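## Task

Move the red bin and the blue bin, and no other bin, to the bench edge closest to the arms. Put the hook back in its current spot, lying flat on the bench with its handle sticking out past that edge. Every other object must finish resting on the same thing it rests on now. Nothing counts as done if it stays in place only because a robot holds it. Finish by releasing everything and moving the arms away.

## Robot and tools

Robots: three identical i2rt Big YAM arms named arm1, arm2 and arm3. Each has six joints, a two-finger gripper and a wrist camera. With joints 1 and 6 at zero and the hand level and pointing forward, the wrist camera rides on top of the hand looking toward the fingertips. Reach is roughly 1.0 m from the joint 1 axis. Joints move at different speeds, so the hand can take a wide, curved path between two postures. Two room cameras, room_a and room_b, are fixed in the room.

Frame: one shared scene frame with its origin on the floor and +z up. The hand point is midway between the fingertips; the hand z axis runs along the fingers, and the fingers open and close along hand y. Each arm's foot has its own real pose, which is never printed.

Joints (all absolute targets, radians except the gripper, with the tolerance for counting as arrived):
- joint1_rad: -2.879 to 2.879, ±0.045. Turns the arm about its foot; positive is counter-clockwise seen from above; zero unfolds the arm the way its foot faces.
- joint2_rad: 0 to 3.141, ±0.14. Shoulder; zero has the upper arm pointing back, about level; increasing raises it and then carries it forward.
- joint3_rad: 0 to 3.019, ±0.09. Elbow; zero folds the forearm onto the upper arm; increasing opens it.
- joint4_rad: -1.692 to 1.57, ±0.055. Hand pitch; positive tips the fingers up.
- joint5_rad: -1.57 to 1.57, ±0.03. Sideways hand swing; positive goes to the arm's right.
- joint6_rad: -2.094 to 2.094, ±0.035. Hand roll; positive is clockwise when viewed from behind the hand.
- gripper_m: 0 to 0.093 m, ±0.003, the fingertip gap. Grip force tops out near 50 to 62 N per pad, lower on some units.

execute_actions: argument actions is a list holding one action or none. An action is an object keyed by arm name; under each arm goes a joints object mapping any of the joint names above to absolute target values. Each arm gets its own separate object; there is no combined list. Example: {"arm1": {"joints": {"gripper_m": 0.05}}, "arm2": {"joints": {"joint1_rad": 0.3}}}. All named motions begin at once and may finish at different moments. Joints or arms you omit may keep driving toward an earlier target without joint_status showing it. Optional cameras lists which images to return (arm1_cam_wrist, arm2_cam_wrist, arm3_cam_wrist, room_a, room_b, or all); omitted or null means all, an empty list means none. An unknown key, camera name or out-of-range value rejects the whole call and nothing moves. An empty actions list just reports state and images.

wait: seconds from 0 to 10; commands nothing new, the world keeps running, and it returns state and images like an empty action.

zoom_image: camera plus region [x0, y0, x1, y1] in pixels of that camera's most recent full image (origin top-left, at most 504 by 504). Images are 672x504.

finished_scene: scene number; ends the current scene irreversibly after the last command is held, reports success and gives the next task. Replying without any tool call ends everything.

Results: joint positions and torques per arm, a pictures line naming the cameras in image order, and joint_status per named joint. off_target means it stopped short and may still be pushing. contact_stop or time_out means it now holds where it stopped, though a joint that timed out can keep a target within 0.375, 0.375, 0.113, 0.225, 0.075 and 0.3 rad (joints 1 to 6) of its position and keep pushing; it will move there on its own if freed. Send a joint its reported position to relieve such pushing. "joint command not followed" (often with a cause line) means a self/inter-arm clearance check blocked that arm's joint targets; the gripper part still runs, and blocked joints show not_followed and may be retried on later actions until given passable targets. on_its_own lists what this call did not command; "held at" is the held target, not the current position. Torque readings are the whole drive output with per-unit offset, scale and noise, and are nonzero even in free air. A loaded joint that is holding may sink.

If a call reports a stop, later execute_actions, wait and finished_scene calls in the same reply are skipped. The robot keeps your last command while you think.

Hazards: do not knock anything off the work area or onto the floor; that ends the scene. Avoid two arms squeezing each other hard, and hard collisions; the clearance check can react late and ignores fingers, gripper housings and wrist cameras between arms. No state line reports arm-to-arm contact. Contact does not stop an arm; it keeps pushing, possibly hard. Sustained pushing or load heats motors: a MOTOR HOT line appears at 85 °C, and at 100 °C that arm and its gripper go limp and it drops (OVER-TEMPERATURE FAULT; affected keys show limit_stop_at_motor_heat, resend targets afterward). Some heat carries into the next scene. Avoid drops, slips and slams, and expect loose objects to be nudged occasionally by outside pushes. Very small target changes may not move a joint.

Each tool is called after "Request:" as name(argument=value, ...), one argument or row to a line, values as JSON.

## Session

Request:
execute_actions(
  actions=[],
)

Scene clock: 0.00 s.
Joint torques (N m, as the arm reports them, + toward a larger angle): no reading
arm1.joint_positions: joint1_rad=-0.338 joint2_rad=+0.412 joint3_rad=+1.405 joint4_rad=-1.427 joint5_rad=-0.064 joint6_rad=+0.731 gripper_m=+0.094
arm1.joint_status: not commanded
arm1.hand: x=-0.8938 y=+0.1338 z=+1.3444 quat_wxyz=(-0.269, +0.233, -0.811, -0.465) (m; scene frame)
arm2.joint_positions: joint1_rad=+0.399 joint2_rad=+0.384 joint3_rad=+1.438 joint4_rad=-1.610 joint5_rad=+0.180 joint6_rad=+0.022 gripper_m=+0.094
arm2.joint_status: not commanded
arm2.hand: x=-0.0272 y=+0.0955 z=+1.2753 quat_wxyz=(-0.324, +0.703, -0.516, -0.367) (m; scene frame)
arm3.joint_positions: joint1_rad=-0.706 joint2_rad=+0.602 joint3_rad=+1.455 joint4_rad=-1.504 joint5_rad=-0.261 joint6_rad=-0.433 gripper_m=+0.095
arm3.joint_status: not commanded
arm3.hand: x=+1.0356 y=+0.1768 z=+1.2676 quat_wxyz=(-0.400, +0.589, -0.669, -0.211) (m; scene frame)
pictures: arm1_cam_wrist, arm2_cam_wrist, arm3_cam_wrist, room_a, room_b
Images, in order (width x height): arm1_cam_wrist 672x504, arm2_cam_wrist 672x504, arm3_cam_wrist 672x504, room_a 672x504, room_b 672x504.

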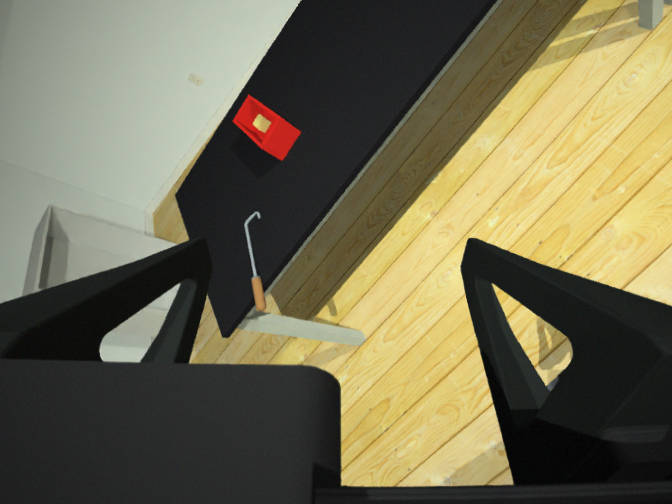

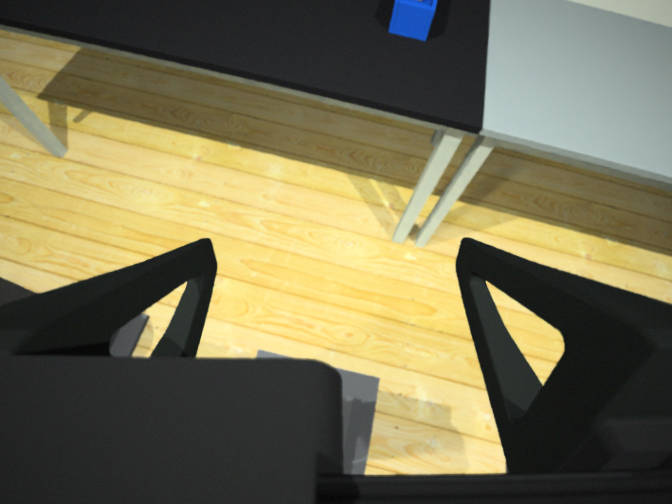

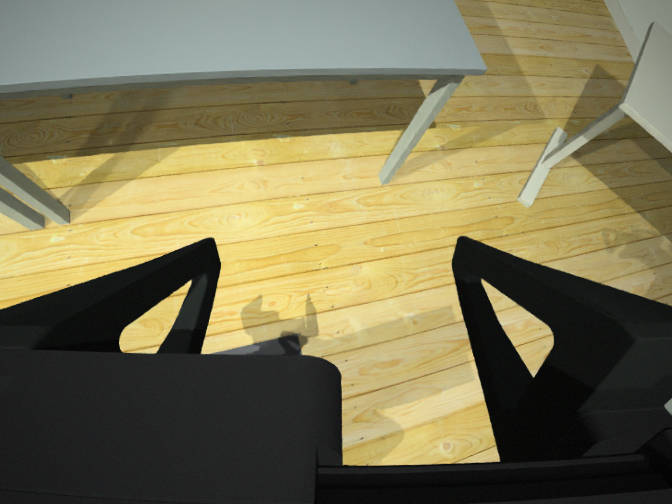

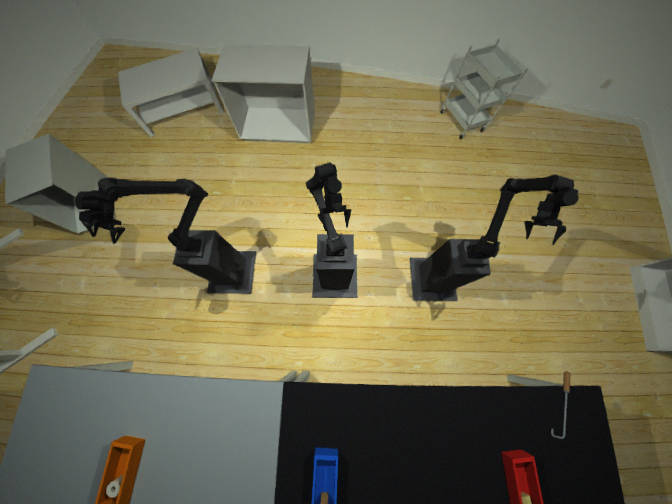

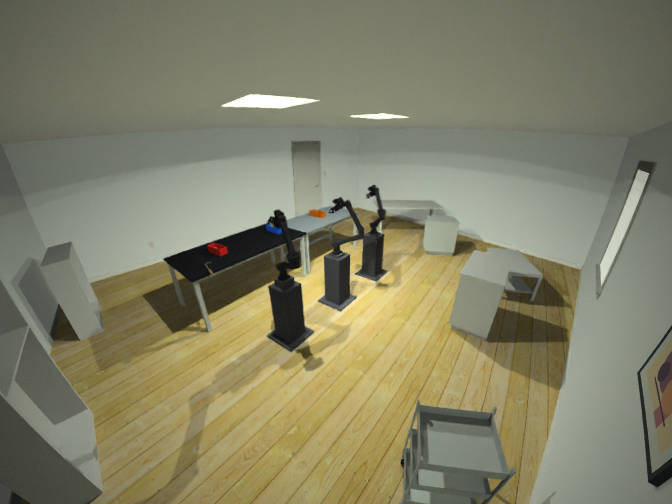

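Request:
execute_actions(
  actions=[
    {"arm1":{"joints":{"joint1_rad":0.88,"joint2_rad":2.56,"joint3_rad":1.87,"joint4_rad":0.75,"joint5_rad":1.25,"joint6_rad":0}},"arm2":{"joints":{"joint1_rad":0.75,"joint2_rad":0.6,"joint3_rad":1.0,"joint4_rad":-0.5,"joint5_rad":0,"joint6_rad":0}},"arm3":{"joints":{"joint1_rad":0.7,"joint2_rad":0.5,"joint3_rad":1.0,"joint4_rad":-0.6,"joint5_rad":0,"joint6_rad":0}}},
  ],
  cameras=["arm1_cam_wrist","arm2_cam_wrist","room_a"],
)

Scene clock: 9.60 s.
Joint torques (N m, as the arm reports them, + toward a larger angle): arm1=[ -1.08 -25.58   9.19   1.86   0.13  -0.24] | arm2=[-0.04  0.29  9.03  2.12 -0.08 -0.09] | arm3=[ 2.09 -0.77 10.83  2.42  0.16  0.11]
arm1.joint_positions: joint1_rad=+0.874 joint2_rad=+2.570 joint3_rad=+1.846 joint4_rad=+0.735 joint5_rad=+1.248 joint6_rad=+0.014 gripper_m=+0.094
arm1.joint_status: all done
arm1.hand: x=-1.4446 y=+0.6248 z=+0.8119 quat_wxyz=(-0.574, +0.396, -0.586, -0.413) (m; scene frame)
arm2.joint_positions: joint1_rad=+0.744 joint2_rad=+0.594 joint3_rad=+0.997 joint4_rad=-0.515 joint5_rad=+0.003 joint6_rad=+0.013 gripper_m=+0.094
arm2.joint_status: all done
arm2.hand: x=-0.2555 y=+0.2446 z=+1.2571 quat_wxyz=(-0.256, +0.685, -0.295, -0.615) (m; scene frame)
arm3.joint_positions: joint1_rad=+0.692 joint2_rad=+0.512 joint3_rad=+1.001 joint4_rad=-0.617 joint5_rad=+0.000 joint6_rad=-0.014 gripper_m=+0.095
arm3.joint_status: all done
arm3.hand: x=+0.7495 y=+0.2346 z=+1.2485 quat_wxyz=(-0.278, +0.684, -0.311, -0.599) (m; scene frame)
pictures: arm1_cam_wrist, arm2_cam_wrist, room_a
Images, in order (width x height): arm1_cam_wrist 672x504, arm2_cam_wrist 672x504, room_a 672x504.

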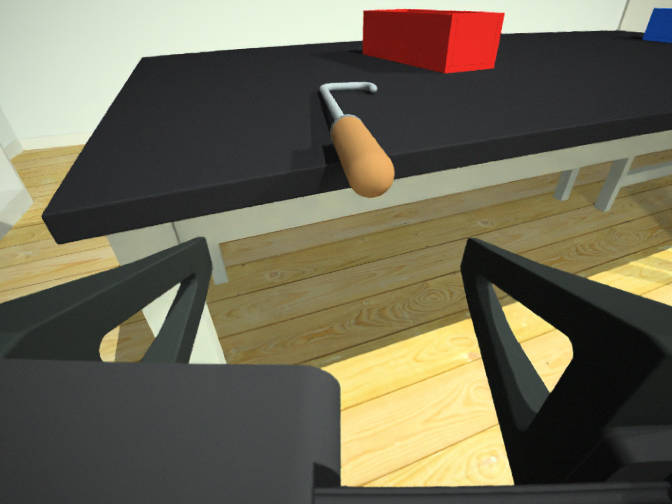

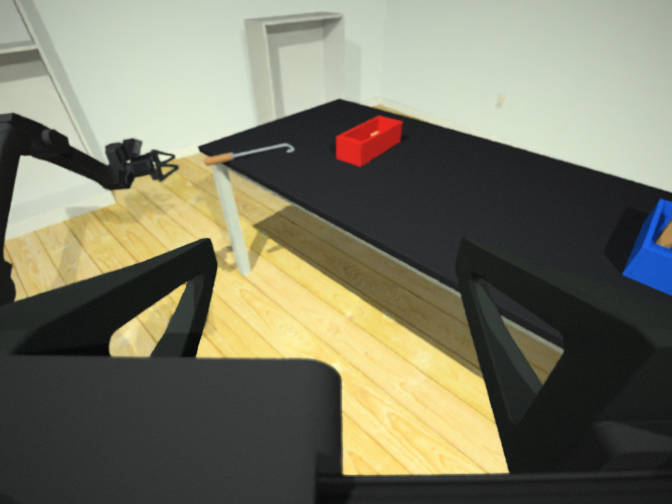

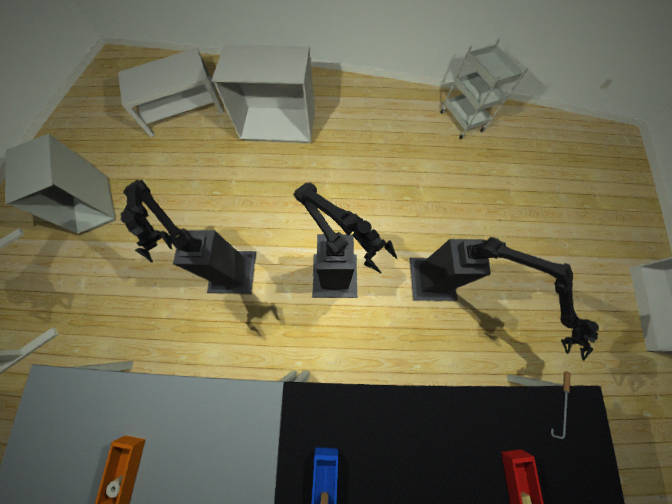

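Request:
execute_actions(
  actions=[
    {"arm1":{"joints":{"joint3_rad":2.09,"joint4_rad":0.64,"joint5_rad":0.91}}},
  ],
  cameras=[],
)

Request:
execute_actions(
  actions=[
    {"arm1":{"joints":{"joint1_rad":0.66,"joint2_rad":2.62}}},
  ],
  cameras=["arm1_cam_wrist"],
)

Scene clock: 15.47 s.
Joint torques (N m, as the arm reports them, + toward a larger angle): arm1=[ -1.01 -26.43  11.25   1.26  -0.14  -0.24] | arm2=[-0.05  0.31  9.05  2.14 -0.09 -0.08] | arm3=[ 1.76 -0.59 10.77  2.52  0.08  0.13]
arm1.joint_positions: joint1_rad=+0.874 joint2_rad=+2.561 joint3_rad=+2.055 joint4_rad=+0.646 joint5_rad=+0.912 joint6_rad=+0.013 gripper_m=+0.094
arm1.joint_status: all done
arm1.hand: x=-1.5355 y=+0.6637 z=+0.9072 quat_wxyz=(-0.491, +0.441, -0.514, -0.548) (m; scene frame)
arm2.joint_positions: joint1_rad=+0.744 joint2_rad=+0.594 joint3_rad=+0.997 joint4_rad=-0.515 joint5_rad=+0.003 joint6_rad=+0.013 gripper_m=+0.094
arm2.joint_status: not commanded
arm2.hand: x=-0.2555 y=+0.2446 z=+1.2571 quat_wxyz=(-0.256, +0.685, -0.295, -0.615) (m; scene frame)
arm3.joint_positions: joint1_rad=+0.692 joint2_rad=+0.512 joint3_rad=+1.001 joint4_rad=-0.617 joint5_rad=+0.000 joint6_rad=-0.014 gripper_m=+0.095
arm3.joint_status: not commanded
arm3.hand: x=+0.7495 y=+0.2346 z=+1.2485 quat_wxyz=(-0.278, +0.684, -0.311, -0.599) (m; scene frame)
pictures: none
No camera images: the call's "cameras" was empty. Leave "cameras" out to get every camera's image.

Scene clock: 17.33 s.
Joint torques (N m, as the arm reports them, + toward a larger angle): arm1=[ -1.77 -25.71  11.02   1.33  -0.03  -0.23] | arm2=[-0.01  0.43  8.94  2.02 -0.09 -0.1 ] | arm3=[ 1.73 -0.58 10.84  2.21  0.11  0.13]
arm1.joint_positions: joint1_rad=+0.664 joint2_rad=+2.612 joint3_rad=+2.055 joint4_rad=+0.645 joint5_rad=+0.911 joint6_rad=+0.013 gripper_m=+0.094
arm1.joint_status: all done
arm1.hand: x=-1.3840 y=+0.7744 z=+0.8612 quat_wxyz=(-0.547, +0.405, -0.558, -0.475) (m; scene frame)
arm2.joint_positions: joint1_rad=+0.744 joint2_rad=+0.594 joint3_rad=+0.997 joint4_rad=-0.515 joint5_rad=+0.003 joint6_rad=+0.013 gripper_m=+0.094
arm2.joint_status: not commanded
arm2.hand: x=-0.2555 y=+0.2446 z=+1.2571 quat_wxyz=(-0.256, +0.685, -0.295, -0.615) (m; scene frame)
arm3.joint_positions: joint1_rad=+0.692 joint2_rad=+0.512 joint3_rad=+1.001 joint4_rad=-0.617 joint5_rad=+0.000 joint6_rad=-0.014 gripper_m=+0.095
arm3.joint_status: not commanded
arm3.hand: x=+0.7495 y=+0.2346 z=+1.2485 quat_wxyz=(-0.278, +0.684, -0.311, -0.599) (m; scene frame)
pictures: arm1_cam_wrist
Images, in order (width x height): arm1_cam_wrist 672x504.

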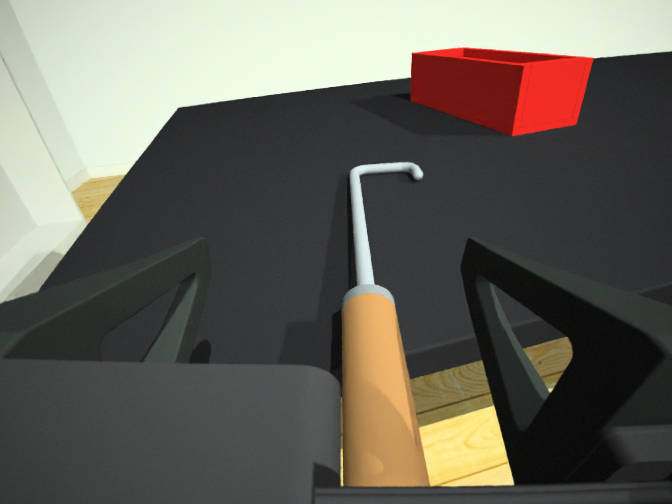

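Request:
execute_actions(
  actions=[
    {"arm1":{"joints":{"joint3_rad":1.96,"joint2_rad":2.64,"joint4_rad":0.68}}},
  ],
  cameras=["arm1_cam_wrist"],
)

Scene clock: 19.97 s.
Joint torques (N m, as the arm reports them, + toward a larger angle): arm1=[ -1.75 -25.74   8.4    2.02   0.04  -0.22] | arm2=[ 0.08  0.1   9.12  2.04 -0.1  -0.08] | arm3=[ 1.61 -0.89 10.95  2.48  0.12  0.16]
arm1.joint_positions: joint1_rad=+0.664 joint2_rad=+2.639 joint3_rad=+1.950 joint4_rad=+0.666 joint5_rad=+0.911 joint6_rad=+0.013 gripper_m=+0.094
arm1.joint_status: all done
arm1.hand: x=-1.3685 y=+0.7547 z=+0.7912 quat_wxyz=(-0.548, +0.444, -0.558, -0.437) (m; scene frame)
arm2.joint_positions: joint1_rad=+0.744 joint2_rad=+0.594 joint3_rad=+0.997 joint4_rad=-0.515 joint5_rad=+0.003 joint6_rad=+0.013 gripper_m=+0.094
arm2.joint_status: not commanded
arm2.hand: x=-0.2555 y=+0.2446 z=+1.2571 quat_wxyz=(-0.256, +0.685, -0.295, -0.615) (m; scene frame)
arm3.joint_positions: joint1_rad=+0.692 joint2_rad=+0.512 joint3_rad=+1.001 joint4_rad=-0.617 joint5_rad=+0.000 joint6_rad=-0.014 gripper_m=+0.095
arm3.joint_status: not commanded
arm3.hand: x=+0.7495 y=+0.2346 z=+1.2485 quat_wxyz=(-0.278, +0.684, -0.311, -0.599) (m; scene frame)
pictures: arm1_cam_wrist
Images, in order (width x height): arm1_cam_wrist 672x504.

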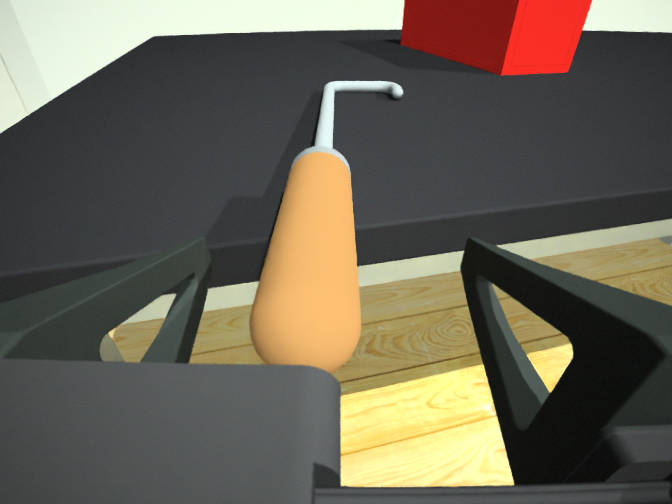

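Request:
execute_actions(
  actions=[
    {"arm1":{"joints":{"joint3_rad":2.015}}},
  ],
  cameras=[],
)

Request:
execute_actions(
  actions=[
    {"arm1":{"joints":{"gripper_m":0}}},
  ],
  cameras=["arm1_cam_wrist"],
)

Request:
execute_actions(
  actions=[
    {"arm1":{"joints":{"joint2_rad":2.57,"joint6_rad":0.7}}},
  ],
  cameras=["arm1_cam_wrist"],
)

Scene clock: 23.67 s.
Joint torques (N m, as the arm reports them, + toward a larger angle): arm1=[ -1.73 -25.41  11.46   1.98   0.04  -0.23] | arm2=[ 0.05  0.28  8.96  2.13 -0.07 -0.07] | arm3=[ 1.54 -0.43 10.81  2.45  0.12  0.1 ]
arm1.joint_positions: joint1_rad=+0.664 joint2_rad=+2.639 joint3_rad=+1.968 joint4_rad=+0.666 joint5_rad=+0.911 joint6_rad=+0.013 gripper_m=+0.094
arm1.joint_status: all done
arm1.hand: x=-1.3711 y=+0.7579 z=+0.7993 quat_wxyz=(-0.548, +0.438, -0.558, -0.443) (m; scene frame)
arm2.joint_positions: joint1_rad=+0.744 joint2_rad=+0.594 joint3_rad=+0.997 joint4_rad=-0.515 joint5_rad=+0.003 joint6_rad=+0.013 gripper_m=+0.094
arm2.joint_status: not commanded
arm2.hand: x=-0.2555 y=+0.2446 z=+1.2571 quat_wxyz=(-0.256, +0.685, -0.295, -0.615) (m; scene frame)
arm3.joint_positions: joint1_rad=+0.692 joint2_rad=+0.512 joint3_rad=+1.001 joint4_rad=-0.617 joint5_rad=+0.000 joint6_rad=-0.014 gripper_m=+0.095
arm3.joint_status: not commanded
arm3.hand: x=+0.7495 y=+0.2346 z=+1.2485 quat_wxyz=(-0.278, +0.684, -0.311, -0.599) (m; scene frame)
pictures: none
No camera images: the call's "cameras" was empty. Leave "cameras" out to get every camera's image.

Scene clock: 24.40 s.
Joint torques (N m, as the arm reports them, + toward a larger angle): arm1=[ -1.71 -25.72  11.43   1.97   0.11  -0.21] | arm2=[-0.1  -0.02  9.02  2.05 -0.1  -0.08] | arm3=[ 1.9   0.28 10.73  2.53  0.1   0.12]
arm1.joint_positions: joint1_rad=+0.664 joint2_rad=+2.639 joint3_rad=+1.968 joint4_rad=+0.666 joint5_rad=+0.909 joint6_rad=+0.011 gripper_m=+0.029
arm1.joint_status: gripper_m off_target (ended at +0.029, target +0.000)
arm1.hand: x=-1.3714 y=+0.7580 z=+0.7993 quat_wxyz=(-0.548, +0.439, -0.557, -0.443) (m; scene frame)
arm2.joint_positions: joint1_rad=+0.744 joint2_rad=+0.594 joint3_rad=+0.997 joint4_rad=-0.515 joint5_rad=+0.003 joint6_rad=+0.013 gripper_m=+0.094
arm2.joint_status: not commanded
arm2.hand: x=-0.2555 y=+0.2446 z=+1.2571 quat_wxyz=(-0.256, +0.685, -0.295, -0.615) (m; scene frame)
arm3.joint_positions: joint1_rad=+0.692 joint2_rad=+0.512 joint3_rad=+1.001 joint4_rad=-0.617 joint5_rad=+0.000 joint6_rad=-0.014 gripper_m=+0.095
arm3.joint_status: not commanded
arm3.hand: x=+0.7495 y=+0.2346 z=+1.2485 quat_wxyz=(-0.278, +0.684, -0.311, -0.599) (m; scene frame)
pictures: arm1_cam_wrist
Images, in order (width x height): arm1_cam_wrist 672x504.

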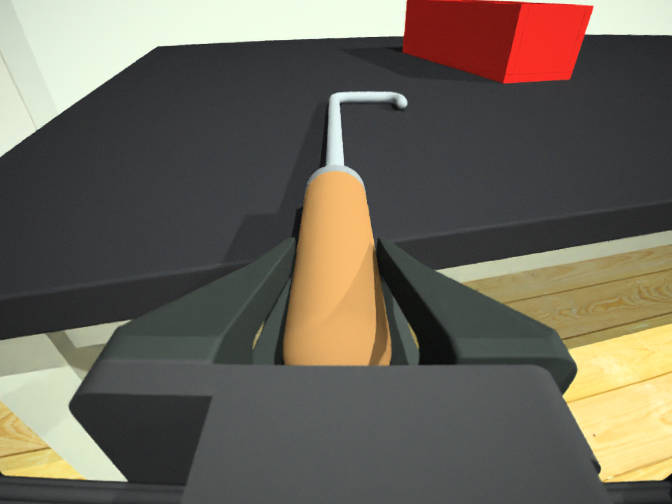

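Scene clock: 26.10 s.
Joint torques (N m, as the arm reports them, + toward a larger angle): arm1=[ -1.73 -28.86  11.52   1.92  -0.08   0.25] | arm2=[ 0.16  0.08  9.04  2.08 -0.09 -0.07] | arm3=[ 1.51 -0.17 10.81  2.49  0.1   0.1 ]
arm1.joint_positions: joint1_rad=+0.664 joint2_rad=+2.611 joint3_rad=+1.968 joint4_rad=+0.666 joint5_rad=+0.913 joint6_rad=+0.667 gripper_m=+0.029
arm1.joint_status: all done
arm1.hand: x=-1.3724 y=+0.7602 z=+0.8232 quat_wxyz=(-0.374, +0.225, -0.666, -0.605) (m; scene frame)
arm2.joint_positions: joint1_rad=+0.744 joint2_rad=+0.594 joint3_rad=+0.997 joint4_rad=-0.515 joint5_rad=+0.003 joint6_rad=+0.013 gripper_m=+0.094
arm2.joint_status: not commanded
arm2.hand: x=-0.2555 y=+0.2446 z=+1.2571 quat_wxyz=(-0.256, +0.685, -0.295, -0.615) (m; scene frame)
arm3.joint_positions: joint1_rad=+0.692 joint2_rad=+0.512 joint3_rad=+1.001 joint4_rad=-0.617 joint5_rad=+0.000 joint6_rad=-0.014 gripper_m=+0.095
arm3.joint_status: not commanded
arm3.hand: x=+0.7495 y=+0.2346 z=+1.2485 quat_wxyz=(-0.278, +0.684, -0.311, -0.599) (m; scene frame)
pictures: arm1_cam_wrist
Images, in order (width x height): arm1_cam_wrist 672x504.

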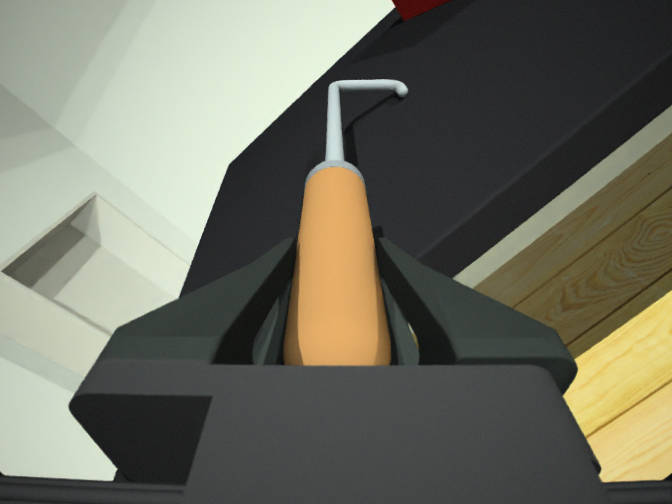

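Request:
execute_actions(
  actions=[
    {"arm1":{"joints":{"joint2_rad":2.53,"joint6_rad":1.57}}},
  ],
  cameras=[],
)

Request:
execute_actions(
  actions=[
    {"arm1":{"joints":{"joint2_rad":2.12,"joint3_rad":1.74,"joint4_rad":0.5,"joint5_rad":0.6}}},
  ],
  cameras=[],
)

Request:
execute_actions(
  actions=[
    {"arm1":{"joints":{"joint1_rad":0.02,"joint5_rad":0}}},
  ],
  cameras=["arm1_cam_wrist","arm2_cam_wrist"],
)

Scene clock: 31.67 s.
Joint torques (N m, as the arm reports them, + toward a larger angle): arm1=[ -1.66 -29.82  11.62   1.9   -0.09   0.04] | arm2=[-0.3   0.56  9.08  2.05 -0.09 -0.08] | arm3=[ 1.57 -0.7  10.82  2.3   0.12  0.08]
arm1.joint_positions: joint1_rad=+0.664 joint2_rad=+2.584 joint3_rad=+1.968 joint4_rad=+0.666 joint5_rad=+0.913 joint6_rad=+1.553 gripper_m=+0.029
arm1.joint_status: all done
arm1.hand: x=-1.3734 y=+0.7621 z=+0.8458 quat_wxyz=(-0.072, -0.089, -0.692, -0.713) (m; scene frame)
arm2.joint_positions: joint1_rad=+0.744 joint2_rad=+0.594 joint3_rad=+0.997 joint4_rad=-0.515 joint5_rad=+0.003 joint6_rad=+0.013 gripper_m=+0.094
arm2.joint_status: not commanded
arm2.hand: x=-0.2555 y=+0.2446 z=+1.2571 quat_wxyz=(-0.256, +0.685, -0.295, -0.615) (m; scene frame)
arm3.joint_positions: joint1_rad=+0.692 joint2_rad=+0.512 joint3_rad=+1.001 joint4_rad=-0.617 joint5_rad=+0.000 joint6_rad=-0.014 gripper_m=+0.095
arm3.joint_status: not commanded
arm3.hand: x=+0.7495 y=+0.2346 z=+1.2485 quat_wxyz=(-0.278, +0.684, -0.311, -0.599) (m; scene frame)
pictures: none
No camera images: the call's "cameras" was empty. Leave "cameras" out to get every camera's image.

Scene clock: 33.07 s.
Joint torques (N m, as the arm reports them, + toward a larger angle): arm1=[ -1.18 -25.39  11.53   2.55  -0.02   0.02] | arm2=[ 0.03  0.24  9.04  2.06 -0.1  -0.07] | arm3=[ 2.08 -0.44 10.78  2.34  0.08  0.08]
arm1.joint_positions: joint1_rad=+0.661 joint2_rad=+2.153 joint3_rad=+1.706 joint4_rad=+0.471 joint5_rad=+0.601 joint6_rad=+1.554 gripper_m=+0.029
arm1.joint_status: all done
arm1.hand: x=-1.3856 y=+0.7218 z=+1.0336 quat_wxyz=(+0.030, +0.027, -0.701, -0.712) (m; scene frame)
arm2.joint_positions: joint1_rad=+0.744 joint2_rad=+0.594 joint3_rad=+0.997 joint4_rad=-0.515 joint5_rad=+0.003 joint6_rad=+0.013 gripper_m=+0.094
arm2.joint_status: not commanded
arm2.hand: x=-0.2555 y=+0.2446 z=+1.2571 quat_wxyz=(-0.256, +0.685, -0.295, -0.615) (m; scene frame)
arm3.joint_positions: joint1_rad=+0.692 joint2_rad=+0.512 joint3_rad=+1.001 joint4_rad=-0.617 joint5_rad=+0.000 joint6_rad=-0.014 gripper_m=+0.095
arm3.joint_status: not commanded
arm3.hand: x=+0.7495 y=+0.2346 z=+1.2485 quat_wxyz=(-0.278, +0.684, -0.311, -0.599) (m; scene frame)
pictures: none
No camera images: the call's "cameras" was empty. Leave "cameras" out to get every camera's image.

Scene clock: 35.53 s.
Joint torques (N m, as the arm reports them, + toward a larger angle): arm1=[ -0.91 -25.82  11.67   2.73  -0.01   0.02] | arm2=[-0.07  0.35  9.01  2.13 -0.1  -0.1 ] | arm3=[ 1.34 -0.53 10.84  2.41  0.1   0.09]
arm1.joint_positions: joint1_rad=+0.012 joint2_rad=+2.155 joint3_rad=+1.706 joint4_rad=+0.470 joint5_rad=+0.001 joint6_rad=+1.554 gripper_m=+0.029
arm1.joint_status: all done
arm1.hand: x=-0.9562 y=+0.8796 z=+1.0296 quat_wxyz=(+0.008, +0.015, -0.701, -0.713) (m; scene frame)
arm2.joint_positions: joint1_rad=+0.744 joint2_rad=+0.594 joint3_rad=+0.997 joint4_rad=-0.515 joint5_rad=+0.003 joint6_rad=+0.013 gripper_m=+0.094
arm2.joint_status: not commanded
arm2.hand: x=-0.2555 y=+0.2446 z=+1.2571 quat_wxyz=(-0.256, +0.685, -0.295, -0.615) (m; scene frame)
arm3.joint_positions: joint1_rad=+0.692 joint2_rad=+0.512 joint3_rad=+1.001 joint4_rad=-0.617 joint5_rad=+0.000 joint6_rad=-0.014 gripper_m=+0.095
arm3.joint_status: not commanded
arm3.hand: x=+0.7495 y=+0.2346 z=+1.2485 quat_wxyz=(-0.278, +0.684, -0.311, -0.599) (m; scene frame)
pictures: arm1_cam_wrist, arm2_cam_wrist
Images, in order (width x height): arm1_cam_wrist 672x504, arm2_cam_wrist 672x504.

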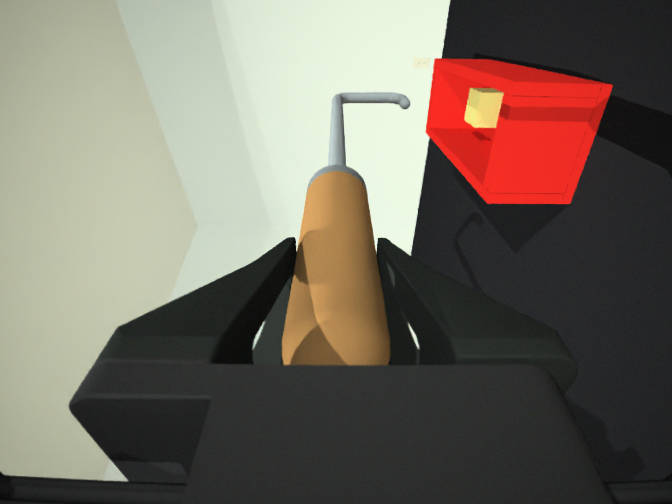

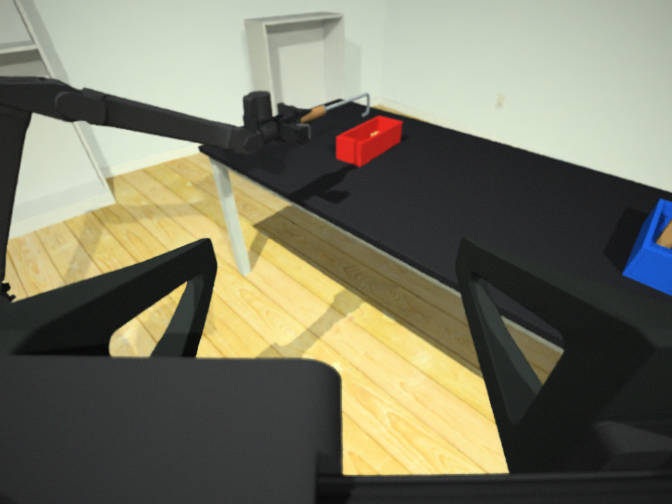

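Request:
execute_actions(
  actions=[
    {"arm1":{"joints":{"joint1_rad":0.055,"joint2_rad":2.25,"joint4_rad":0.62}}},
  ],
  cameras=[],
)

Request:
execute_actions(
  actions=[
    {"arm1":{"joints":{"joint2_rad":2.33,"joint4_rad":0.67}}},
  ],
  cameras=["arm1_cam_wrist","arm2_cam_wrist"],
)

Scene clock: 39.90 s.
Joint torques (N m, as the arm reports them, + toward a larger angle): arm1=[ -1.71 -29.11  12.06   3.55   0.06   0.02] | arm2=[-0.12  0.18  9.06  2.03 -0.06 -0.09] | arm3=[ 1.68  0.01 10.77  2.43  0.11  0.08]
arm1.joint_positions: joint1_rad=+0.059 joint2_rad=+2.318 joint3_rad=+1.691 joint4_rad=+0.566 joint5_rad=+0.000 joint6_rad=+1.554 gripper_m=+0.029
arm1.joint_status: all done
arm1.hand: x=-0.9989 y=+0.8833 z=+0.9048 quat_wxyz=(+0.024, +0.033, -0.728, -0.684) (m; scene frame)
arm2.joint_positions: joint1_rad=+0.744 joint2_rad=+0.594 joint3_rad=+0.997 joint4_rad=-0.515 joint5_rad=+0.003 joint6_rad=+0.013 gripper_m=+0.094
arm2.joint_status: not commanded
arm2.hand: x=-0.2555 y=+0.2446 z=+1.2571 quat_wxyz=(-0.256, +0.685, -0.295, -0.615) (m; scene frame)
arm3.joint_positions: joint1_rad=+0.692 joint2_rad=+0.512 joint3_rad=+1.001 joint4_rad=-0.617 joint5_rad=+0.000 joint6_rad=-0.014 gripper_m=+0.095
arm3.joint_status: not commanded
arm3.hand: x=+0.7495 y=+0.2346 z=+1.2485 quat_wxyz=(-0.278, +0.684, -0.311, -0.599) (m; scene frame)
pictures: none
No camera images: the call's "cameras" was empty. Leave "cameras" out to get every camera's image.

Scene clock: 40.70 s.
Joint torques (N m, as the arm reports them, + toward a larger angle): arm1=[ -1.62 -25.8   11.82   3.14   0.06   0.  ] | arm2=[ 0.17  0.04  9.08  2.17 -0.08 -0.09] | arm3=[ 1.71 -0.77 10.74  2.44  0.12  0.09]
arm1.joint_positions: joint1_rad=+0.059 joint2_rad=+2.354 joint3_rad=+1.691 joint4_rad=+0.628 joint5_rad=+0.000 joint6_rad=+1.555 gripper_m=+0.029
arm1.joint_status: all done
arm1.hand: x=-0.9990 y=+0.8835 z=+0.8885 quat_wxyz=(+0.025, +0.033, -0.720, -0.693) (m; scene frame)
arm2.joint_positions: joint1_rad=+0.744 joint2_rad=+0.594 joint3_rad=+0.997 joint4_rad=-0.515 joint5_rad=+0.003 joint6_rad=+0.013 gripper_m=+0.094
arm2.joint_status: not commanded
arm2.hand: x=-0.2555 y=+0.2446 z=+1.2571 quat_wxyz=(-0.256, +0.685, -0.295, -0.615) (m; scene frame)
arm3.joint_positions: joint1_rad=+0.692 joint2_rad=+0.512 joint3_rad=+1.001 joint4_rad=-0.617 joint5_rad=+0.000 joint6_rad=-0.014 gripper_m=+0.095
arm3.joint_status: not commanded
arm3.hand: x=+0.7495 y=+0.2346 z=+1.2485 quat_wxyz=(-0.278, +0.684, -0.311, -0.599) (m; scene frame)
pictures: arm1_cam_wrist, arm2_cam_wrist
Images, in order (width x height): arm1_cam_wrist 672x504, arm2_cam_wrist 672x504.

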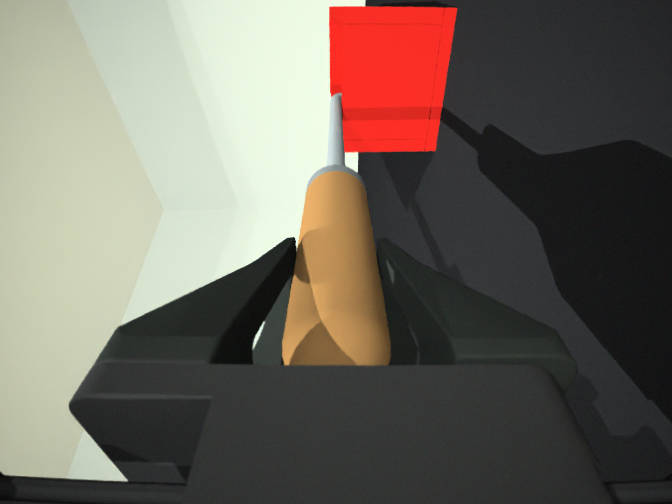

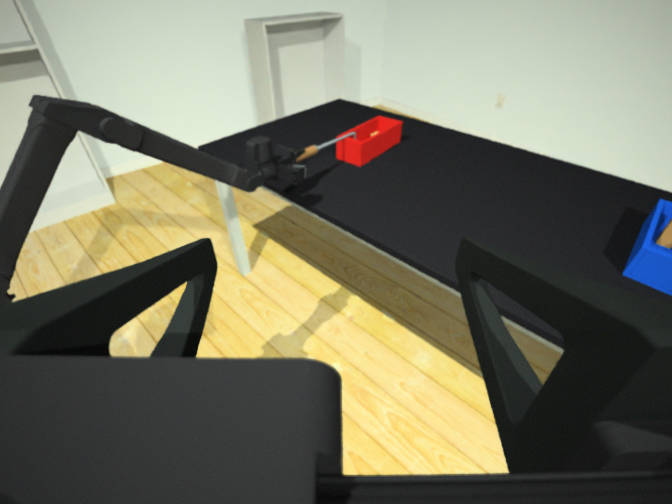

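Request:
execute_actions(
  actions=[
    {"arm1":{"joints":{"joint2_rad":2.18,"joint3_rad":1.495,"joint4_rad":0.81}}},
  ],
  cameras=[],
)

Request:
execute_actions(
  actions=[
    {"arm1":{"joints":{"joint2_rad":2.065,"joint3_rad":1.255,"joint4_rad":0.93}}},
  ],
  cameras=["arm1_cam_wrist"],
)

Scene clock: 45.77 s.
Joint torques (N m, as the arm reports them, + toward a larger angle): arm1=[ -1.71 -27.56   9.24   3.71   0.04   0.  ] | arm2=[-0.02  0.5   9.08  2.04 -0.08 -0.09] | arm3=[ 1.49 -0.43 10.78  2.25  0.14  0.12]
arm1.joint_positions: joint1_rad=+0.059 joint2_rad=+2.252 joint3_rad=+1.471 joint4_rad=+0.751 joint5_rad=+0.000 joint6_rad=+1.555 gripper_m=+0.029
arm1.joint_status: joint4_rad time_out (moved +0.123 of +0.182); the others done
arm1.on_its_own: joint4_rad reads +0.751 and still pushes toward +0.810 since a time_out
arm1.hand: x=-0.9946 y=+0.8298 z=+0.8874 quat_wxyz=(+0.025, +0.032, -0.718, -0.695) (m; scene frame)
arm2.joint_positions: joint1_rad=+0.744 joint2_rad=+0.594 joint3_rad=+0.997 joint4_rad=-0.515 joint5_rad=+0.003 joint6_rad=+0.013 gripper_m=+0.094
arm2.joint_status: not commanded
arm2.hand: x=-0.2555 y=+0.2446 z=+1.2571 quat_wxyz=(-0.256, +0.685, -0.295, -0.615) (m; scene frame)
arm3.joint_positions: joint1_rad=+0.692 joint2_rad=+0.512 joint3_rad=+1.001 joint4_rad=-0.617 joint5_rad=+0.000 joint6_rad=-0.014 gripper_m=+0.095
arm3.joint_status: not commanded
arm3.hand: x=+0.7495 y=+0.2346 z=+1.2485 quat_wxyz=(-0.278, +0.684, -0.311, -0.599) (m; scene frame)
pictures: none
No camera images: the call's "cameras" was empty. Leave "cameras" out to get every camera's image.

not run: a stop came earlier in this reply.

Request:
execute_actions(
  actions=[
    {"arm1":{"joints":{"joint2_rad":2.0,"joint3_rad":1.17,"joint4_rad":0.96}}},
  ],
  cameras=[],
)

Request:
execute_actions(
  actions=[
    {"arm1":{"joints":{"joint2_rad":1.87,"joint3_rad":0.88,"joint4_rad":1.11}}},
  ],
  cameras=["arm1_cam_wrist"],
)

Scene clock: 49.83 s.
Joint torques (N m, as the arm reports them, + toward a larger angle): arm1=[ -1.73 -21.9    7.87   3.13   0.03   0.  ] | arm2=[ 0.14  0.43  8.9   2.06 -0.08 -0.08] | arm3=[ 1.85 -0.87 10.82  2.18  0.11  0.07]
arm1.joint_positions: joint1_rad=+0.059 joint2_rad=+2.039 joint3_rad=+1.155 joint4_rad=+0.918 joint5_rad=+0.000 joint6_rad=+1.555 gripper_m=+0.029
arm1.joint_status: all done
arm1.hand: x=-0.9872 y=+0.7414 z=+0.9322 quat_wxyz=(+0.026, +0.031, -0.696, -0.717) (m; scene frame)
arm2.joint_positions: joint1_rad=+0.744 joint2_rad=+0.594 joint3_rad=+0.997 joint4_rad=-0.515 joint5_rad=+0.003 joint6_rad=+0.013 gripper_m=+0.094
arm2.joint_status: not commanded
arm2.hand: x=-0.2555 y=+0.2446 z=+1.2571 quat_wxyz=(-0.256, +0.685, -0.295, -0.615) (m; scene frame)
arm3.joint_positions: joint1_rad=+0.692 joint2_rad=+0.512 joint3_rad=+1.001 joint4_rad=-0.617 joint5_rad=+0.000 joint6_rad=-0.014 gripper_m=+0.095
arm3.joint_status: not commanded
arm3.hand: x=+0.7495 y=+0.2346 z=+1.2485 quat_wxyz=(-0.278, +0.684, -0.311, -0.599) (m; scene frame)
pictures: none
No camera images: the call's "cameras" was empty. Leave "cameras" out to get every camera's image.

Scene clock: 52.03 s.
Joint torques (N m, as the arm reports them, + toward a larger angle): arm1=[ -1.76 -18.92   7.96   3.58   0.04   0.  ] | arm2=[ 0.15  0.35  9.06  2.06 -0.07 -0.08] | arm3=[ 1.68 -0.35 10.89  2.51  0.08  0.09]
arm1.joint_positions: joint1_rad=+0.059 joint2_rad=+1.916 joint3_rad=+0.846 joint4_rad=+1.055 joint5_rad=+0.000 joint6_rad=+1.555 gripper_m=+0.029
arm1.joint_status: joint4_rad time_out (moved +0.137 of +0.192); the others done
arm1.on_its_own: joint4_rad reads +1.055 and still pushes toward +1.110 since a time_out
arm1.hand: x=-0.9795 y=+0.6438 z=+0.9075 quat_wxyz=(+0.025, +0.032, -0.712, -0.701) (m; scene frame)
arm2.joint_positions: joint1_rad=+0.744 joint2_rad=+0.594 joint3_rad=+0.997 joint4_rad=-0.515 joint5_rad=+0.003 joint6_rad=+0.013 gripper_m=+0.094
arm2.joint_status: not commanded
arm2.hand: x=-0.2555 y=+0.2446 z=+1.2571 quat_wxyz=(-0.256, +0.685, -0.295, -0.615) (m; scene frame)
arm3.joint_positions: joint1_rad=+0.692 joint2_rad=+0.512 joint3_rad=+1.001 joint4_rad=-0.617 joint5_rad=+0.000 joint6_rad=-0.014 gripper_m=+0.095
arm3.joint_status: not commanded
arm3.hand: x=+0.7495 y=+0.2346 z=+1.2485 quat_wxyz=(-0.278, +0.684, -0.311, -0.599) (m; scene frame)
pictures: arm1_cam_wrist
Images, in order (width x height): arm1_cam_wrist 672x504.

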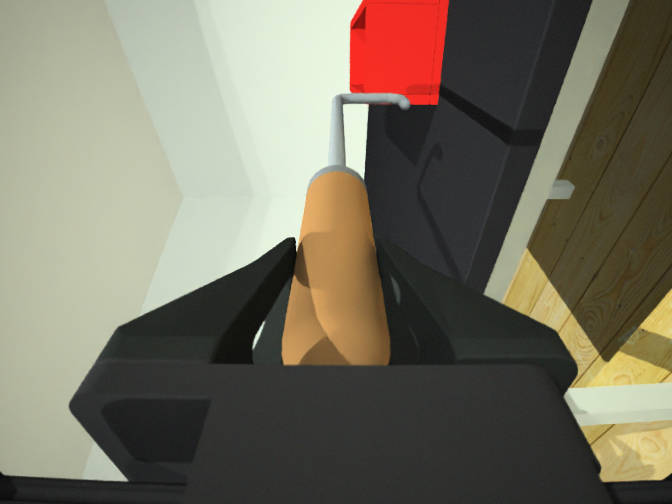

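Request:
execute_actions(
  actions=[
    {"arm1":{"joints":{"joint1_rad":0.02,"joint3_rad":1.39,"joint4_rad":0.86}}},
  ],
  cameras=[],
)

Request:
execute_actions(
  actions=[
    {"arm1":{"joints":{"joint2_rad":2.03}}},
  ],
  cameras=["arm1_cam_wrist","arm2_cam_wrist","room_a"],
)

Scene clock: 57.03 s.
Joint torques (N m, as the arm reports them, + toward a larger angle): arm1=[ -1.24 -21.89  12.89   2.82   0.02   0.  ] | arm2=[-0.19  0.28  9.03  2.04 -0.08 -0.09] | arm3=[ 1.55 -0.73 10.89  2.27  0.16  0.12]
arm1.joint_positions: joint1_rad=+0.019 joint2_rad=+1.907 joint3_rad=+1.331 joint4_rad=+0.824 joint5_rad=+0.000 joint6_rad=+1.555 gripper_m=+0.029
arm1.joint_status: all done
arm1.hand: x=-0.9576 y=+0.7722 z=+1.0992 quat_wxyz=(+0.012, +0.015, -0.615, -0.788) (m; scene frame)
arm2.joint_positions: joint1_rad=+0.744 joint2_rad=+0.594 joint3_rad=+0.997 joint4_rad=-0.515 joint5_rad=+0.003 joint6_rad=+0.013 gripper_m=+0.094
arm2.joint_status: not commanded
arm2.hand: x=-0.2555 y=+0.2446 z=+1.2571 quat_wxyz=(-0.256, +0.685, -0.295, -0.615) (m; scene frame)
arm3.joint_positions: joint1_rad=+0.692 joint2_rad=+0.512 joint3_rad=+1.001 joint4_rad=-0.617 joint5_rad=+0.000 joint6_rad=-0.014 gripper_m=+0.095
arm3.joint_status: not commanded
arm3.hand: x=+0.7495 y=+0.2346 z=+1.2485 quat_wxyz=(-0.278, +0.684, -0.311, -0.599) (m; scene frame)
pictures: none
No camera images: the call's "cameras" was empty. Leave "cameras" out to get every camera's image.

Scene clock: 58.17 s.
Joint torques (N m, as the arm reports them, + toward a larger angle): arm1=[ -1.39 -25.97  11.91   3.4    0.02   0.  ] | arm2=[-0.12  0.54  8.99  2.08 -0.08 -0.07] | arm3=[ 1.2  -1.1  10.82  2.45  0.11  0.11]
arm1.joint_positions: joint1_rad=+0.019 joint2_rad=+2.102 joint3_rad=+1.331 joint4_rad=+0.810 joint5_rad=+0.000 joint6_rad=+1.555 gripper_m=+0.029
arm1.joint_status: all done
arm1.hand: x=-0.9594 y=+0.7939 z=+0.9475 quat_wxyz=(+0.011, +0.017, -0.694, -0.720) (m; scene frame)
arm2.joint_positions: joint1_rad=+0.744 joint2_rad=+0.594 joint3_rad=+0.997 joint4_rad=-0.515 joint5_rad=+0.003 joint6_rad=+0.013 gripper_m=+0.094
arm2.joint_status: not commanded
arm2.hand: x=-0.2555 y=+0.2446 z=+1.2571 quat_wxyz=(-0.256, +0.685, -0.295, -0.615) (m; scene frame)
arm3.joint_positions: joint1_rad=+0.692 joint2_rad=+0.512 joint3_rad=+1.001 joint4_rad=-0.617 joint5_rad=+0.000 joint6_rad=-0.014 gripper_m=+0.095
arm3.joint_status: not commanded
arm3.hand: x=+0.7495 y=+0.2346 z=+1.2485 quat_wxyz=(-0.278, +0.684, -0.311, -0.599) (m; scene frame)
pictures: arm1_cam_wrist, arm2_cam_wrist, room_a
Images, in order (width x height): arm1_cam_wrist 672x504, arm2_cam_wrist 672x504, room_a 672x504.

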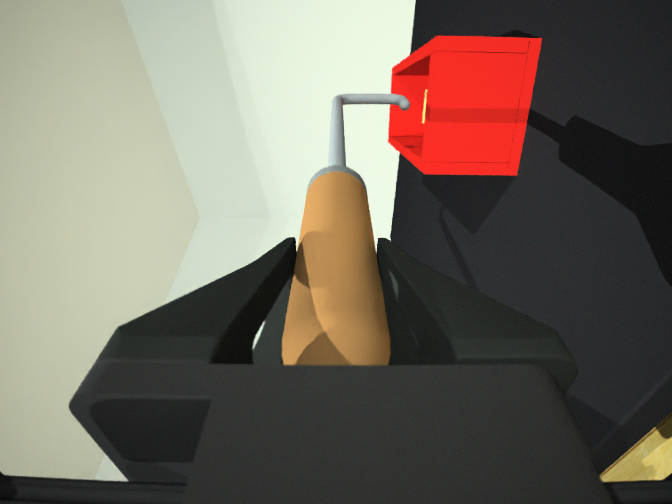

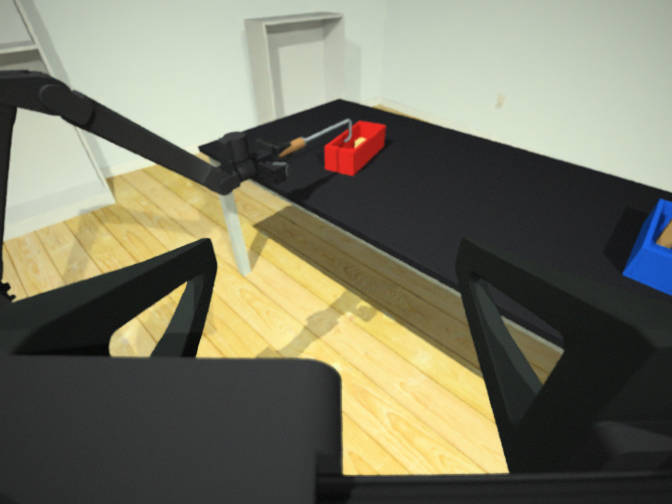

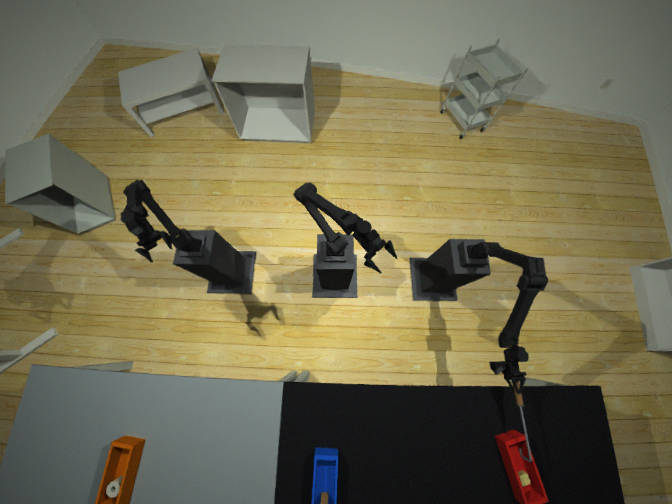

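Request:
execute_actions(
  actions=[
    {"arm1":{"joints":{"joint2_rad":2.13,"joint3_rad":1.35}}},
  ],
  cameras=[],
)

Request:
execute_actions(
  actions=[
    {"arm1":{"joints":{"joint2_rad":2.02,"joint3_rad":1.15,"joint4_rad":0.95}}},
  ],
  cameras=["arm1_cam_wrist"],
)

Request:
execute_actions(
  actions=[
    {"arm1":{"joints":{"joint2_rad":1.925,"joint3_rad":0.95,"joint4_rad":1.05}}},
  ],
  cameras=[],
)

Request:
execute_actions(
  actions=[
    {"arm1":{"joints":{"joint2_rad":1.83,"joint3_rad":0.75,"joint4_rad":1.155}}},
  ],
  cameras=[],
)

Request:
execute_actions(
  actions=[
    {"arm1":{"joints":{"joint2_rad":1.76,"joint3_rad":0.6,"joint4_rad":1.235}}},
  ],
  cameras=["arm1_cam_wrist","arm2_cam_wrist","room_a"],
)

Scene clock: 65.23 s.
Joint torques (N m, as the arm reports them, + toward a larger angle): arm1=[ -1.35 -23.94   9.45   3.37   0.03  -0.01] | arm2=[-0.25  0.32  9.04  2.05 -0.08 -0.08] | arm3=[ 1.01 -1.15 10.91  2.51  0.11  0.07]
arm1.joint_positions: joint1_rad=+0.019 joint2_rad=+2.171 joint3_rad=+1.316 joint4_rad=+0.812 joint5_rad=+0.000 joint6_rad=+1.556 gripper_m=+0.029
arm1.joint_status: all done
arm1.hand: x=-0.9597 y=+0.7900 z=+0.8875 quat_wxyz=(+0.011, +0.018, -0.723, -0.691) (m; scene frame)
arm2.joint_positions: joint1_rad=+0.744 joint2_rad=+0.594 joint3_rad=+0.997 joint4_rad=-0.515 joint5_rad=+0.003 joint6_rad=+0.013 gripper_m=+0.094
arm2.joint_status: not commanded
arm2.hand: x=-0.2555 y=+0.2446 z=+1.2571 quat_wxyz=(-0.256, +0.685, -0.295, -0.615) (m; scene frame)
arm3.joint_positions: joint1_rad=+0.692 joint2_rad=+0.512 joint3_rad=+1.001 joint4_rad=-0.617 joint5_rad=+0.000 joint6_rad=-0.014 gripper_m=+0.095
arm3.joint_status: not commanded
arm3.hand: x=+0.7495 y=+0.2346 z=+1.2485 quat_wxyz=(-0.278, +0.684, -0.311, -0.599) (m; scene frame)
pictures: none
No camera images: the call's "cameras" was empty. Leave "cameras" out to get every camera's image.

Scene clock: 66.07 s.
Joint torques (N m, as the arm reports them, + toward a larger angle): arm1=[ -1.36 -23.13   7.83   3.49   0.03  -0.01] | arm2=[-0.17 -0.03  9.04  2.01 -0.09 -0.09] | arm3=[ 2.27 -1.12 10.66  2.41  0.11  0.09]
arm1.joint_positions: joint1_rad=+0.019 joint2_rad=+2.077 joint3_rad=+1.130 joint4_rad=+0.897 joint5_rad=+0.000 joint6_rad=+1.556 gripper_m=+0.029
arm1.joint_status: all done
arm1.hand: x=-0.9574 y=+0.7354 z=+0.8879 quat_wxyz=(+0.011, +0.018, -0.725, -0.688) (m; scene frame)
arm2.joint_positions: joint1_rad=+0.744 joint2_rad=+0.594 joint3_rad=+0.997 joint4_rad=-0.515 joint5_rad=+0.003 joint6_rad=+0.013 gripper_m=+0.094
arm2.joint_status: not commanded
arm2.hand: x=-0.2555 y=+0.2446 z=+1.2571 quat_wxyz=(-0.256, +0.685, -0.295, -0.615) (m; scene frame)
arm3.joint_positions: joint1_rad=+0.692 joint2_rad=+0.512 joint3_rad=+1.001 joint4_rad=-0.617 joint5_rad=+0.000 joint6_rad=-0.014 gripper_m=+0.095
arm3.joint_status: not commanded
arm3.hand: x=+0.7495 y=+0.2346 z=+1.2485 quat_wxyz=(-0.278, +0.684, -0.311, -0.599) (m; scene frame)
pictures: arm1_cam_wrist
Images, in order (width x height): arm1_cam_wrist 672x504.

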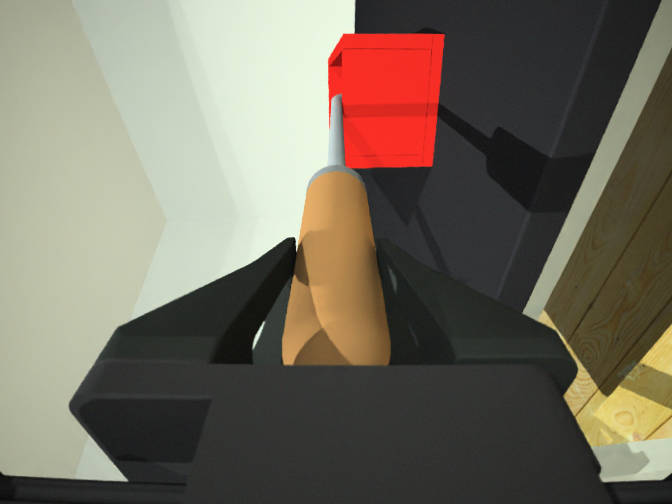

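Scene clock: 68.13 s.
Joint torques (N m, as the arm reports them, + toward a larger angle): arm1=[ -1.39 -20.64   7.25   3.61   0.03  -0.01] | arm2=[-0.2   0.11  9.07  2.12 -0.09 -0.1 ] | arm3=[ 1.11 -0.7  10.98  2.42  0.11  0.08]
arm1.joint_positions: joint1_rad=+0.019 joint2_rad=+1.978 joint3_rad=+0.927 joint4_rad=+0.994 joint5_rad=+0.000 joint6_rad=+1.556 gripper_m=+0.029
arm1.joint_status: joint4_rad time_out (moved +0.097 of +0.153); the others done
arm1.on_its_own: joint4_rad reads +0.994 and still pushes toward +1.050 since a time_out
arm1.hand: x=-0.9549 y=+0.6714 z=+0.8875 quat_wxyz=(+0.011, +0.018, -0.728, -0.685) (m; scene frame)
arm2.joint_positions: joint1_rad=+0.744 joint2_rad=+0.594 joint3_rad=+0.997 joint4_rad=-0.515 joint5_rad=+0.003 joint6_rad=+0.013 gripper_m=+0.094
arm2.joint_status: not commanded
arm2.hand: x=-0.2555 y=+0.2446 z=+1.2571 quat_wxyz=(-0.256, +0.685, -0.295, -0.615) (m; scene frame)
arm3.joint_positions: joint1_rad=+0.692 joint2_rad=+0.512 joint3_rad=+1.001 joint4_rad=-0.617 joint5_rad=+0.000 joint6_rad=-0.014 gripper_m=+0.095
arm3.joint_status: not commanded
arm3.hand: x=+0.7495 y=+0.2346 z=+1.2485 quat_wxyz=(-0.278, +0.684, -0.311, -0.599) (m; scene frame)
pictures: none
No camera images: the call's "cameras" was empty. Leave "cameras" out to get every camera's image.

not run: a stop came earlier in this reply.

not run: a stop came earlier in this reply.

Request:
execute_actions(
  actions=[
    {"arm1":{"joints":{"joint2_rad":1.83,"joint3_rad":0.75,"joint4_rad":1.155}}},
  ],
  cameras=[],
)

Request:
execute_actions(
  actions=[
    {"arm1":{"joints":{"joint2_rad":1.76,"joint3_rad":0.6,"joint4_rad":1.235}}},
  ],
  cameras=["arm1_cam_wrist","arm2_cam_wrist","room_a"],
)

Scene clock: 72.87 s.
Joint torques (N m, as the arm reports them, + toward a larger angle): arm1=[ -1.39 -17.72   6.51   3.61   0.03  -0.01] | arm2=[ 0.18  0.2   9.07  2.13 -0.1  -0.09] | arm3=[ 2.11 -1.   10.84  2.36  0.13  0.13]
arm1.joint_positions: joint1_rad=+0.019 joint2_rad=+1.875 joint3_rad=+0.728 joint4_rad=+1.099 joint5_rad=+0.000 joint6_rad=+1.556 gripper_m=+0.029
arm1.joint_status: joint4_rad time_out (moved +0.105 of +0.161); the others done
arm1.on_its_own: joint4_rad reads +1.099 and still pushes toward +1.155 since a time_out
arm1.hand: x=-0.9521 y=+0.6047 z=+0.8933 quat_wxyz=(+0.011, +0.018, -0.725, -0.689) (m; scene frame)
arm2.joint_positions: joint1_rad=+0.744 joint2_rad=+0.594 joint3_rad=+0.997 joint4_rad=-0.515 joint5_rad=+0.003 joint6_rad=+0.013 gripper_m=+0.094
arm2.joint_status: not commanded
arm2.hand: x=-0.2555 y=+0.2446 z=+1.2571 quat_wxyz=(-0.256, +0.685, -0.295, -0.615) (m; scene frame)
arm3.joint_positions: joint1_rad=+0.692 joint2_rad=+0.512 joint3_rad=+1.001 joint4_rad=-0.617 joint5_rad=+0.000 joint6_rad=-0.014 gripper_m=+0.095
arm3.joint_status: not commanded
arm3.hand: x=+0.7495 y=+0.2346 z=+1.2485 quat_wxyz=(-0.278, +0.684, -0.311, -0.599) (m; scene frame)
pictures: none
No camera images: the call's "cameras" was empty. Leave "cameras" out to get every camera's image.

not run: a stop came earlier in this reply.


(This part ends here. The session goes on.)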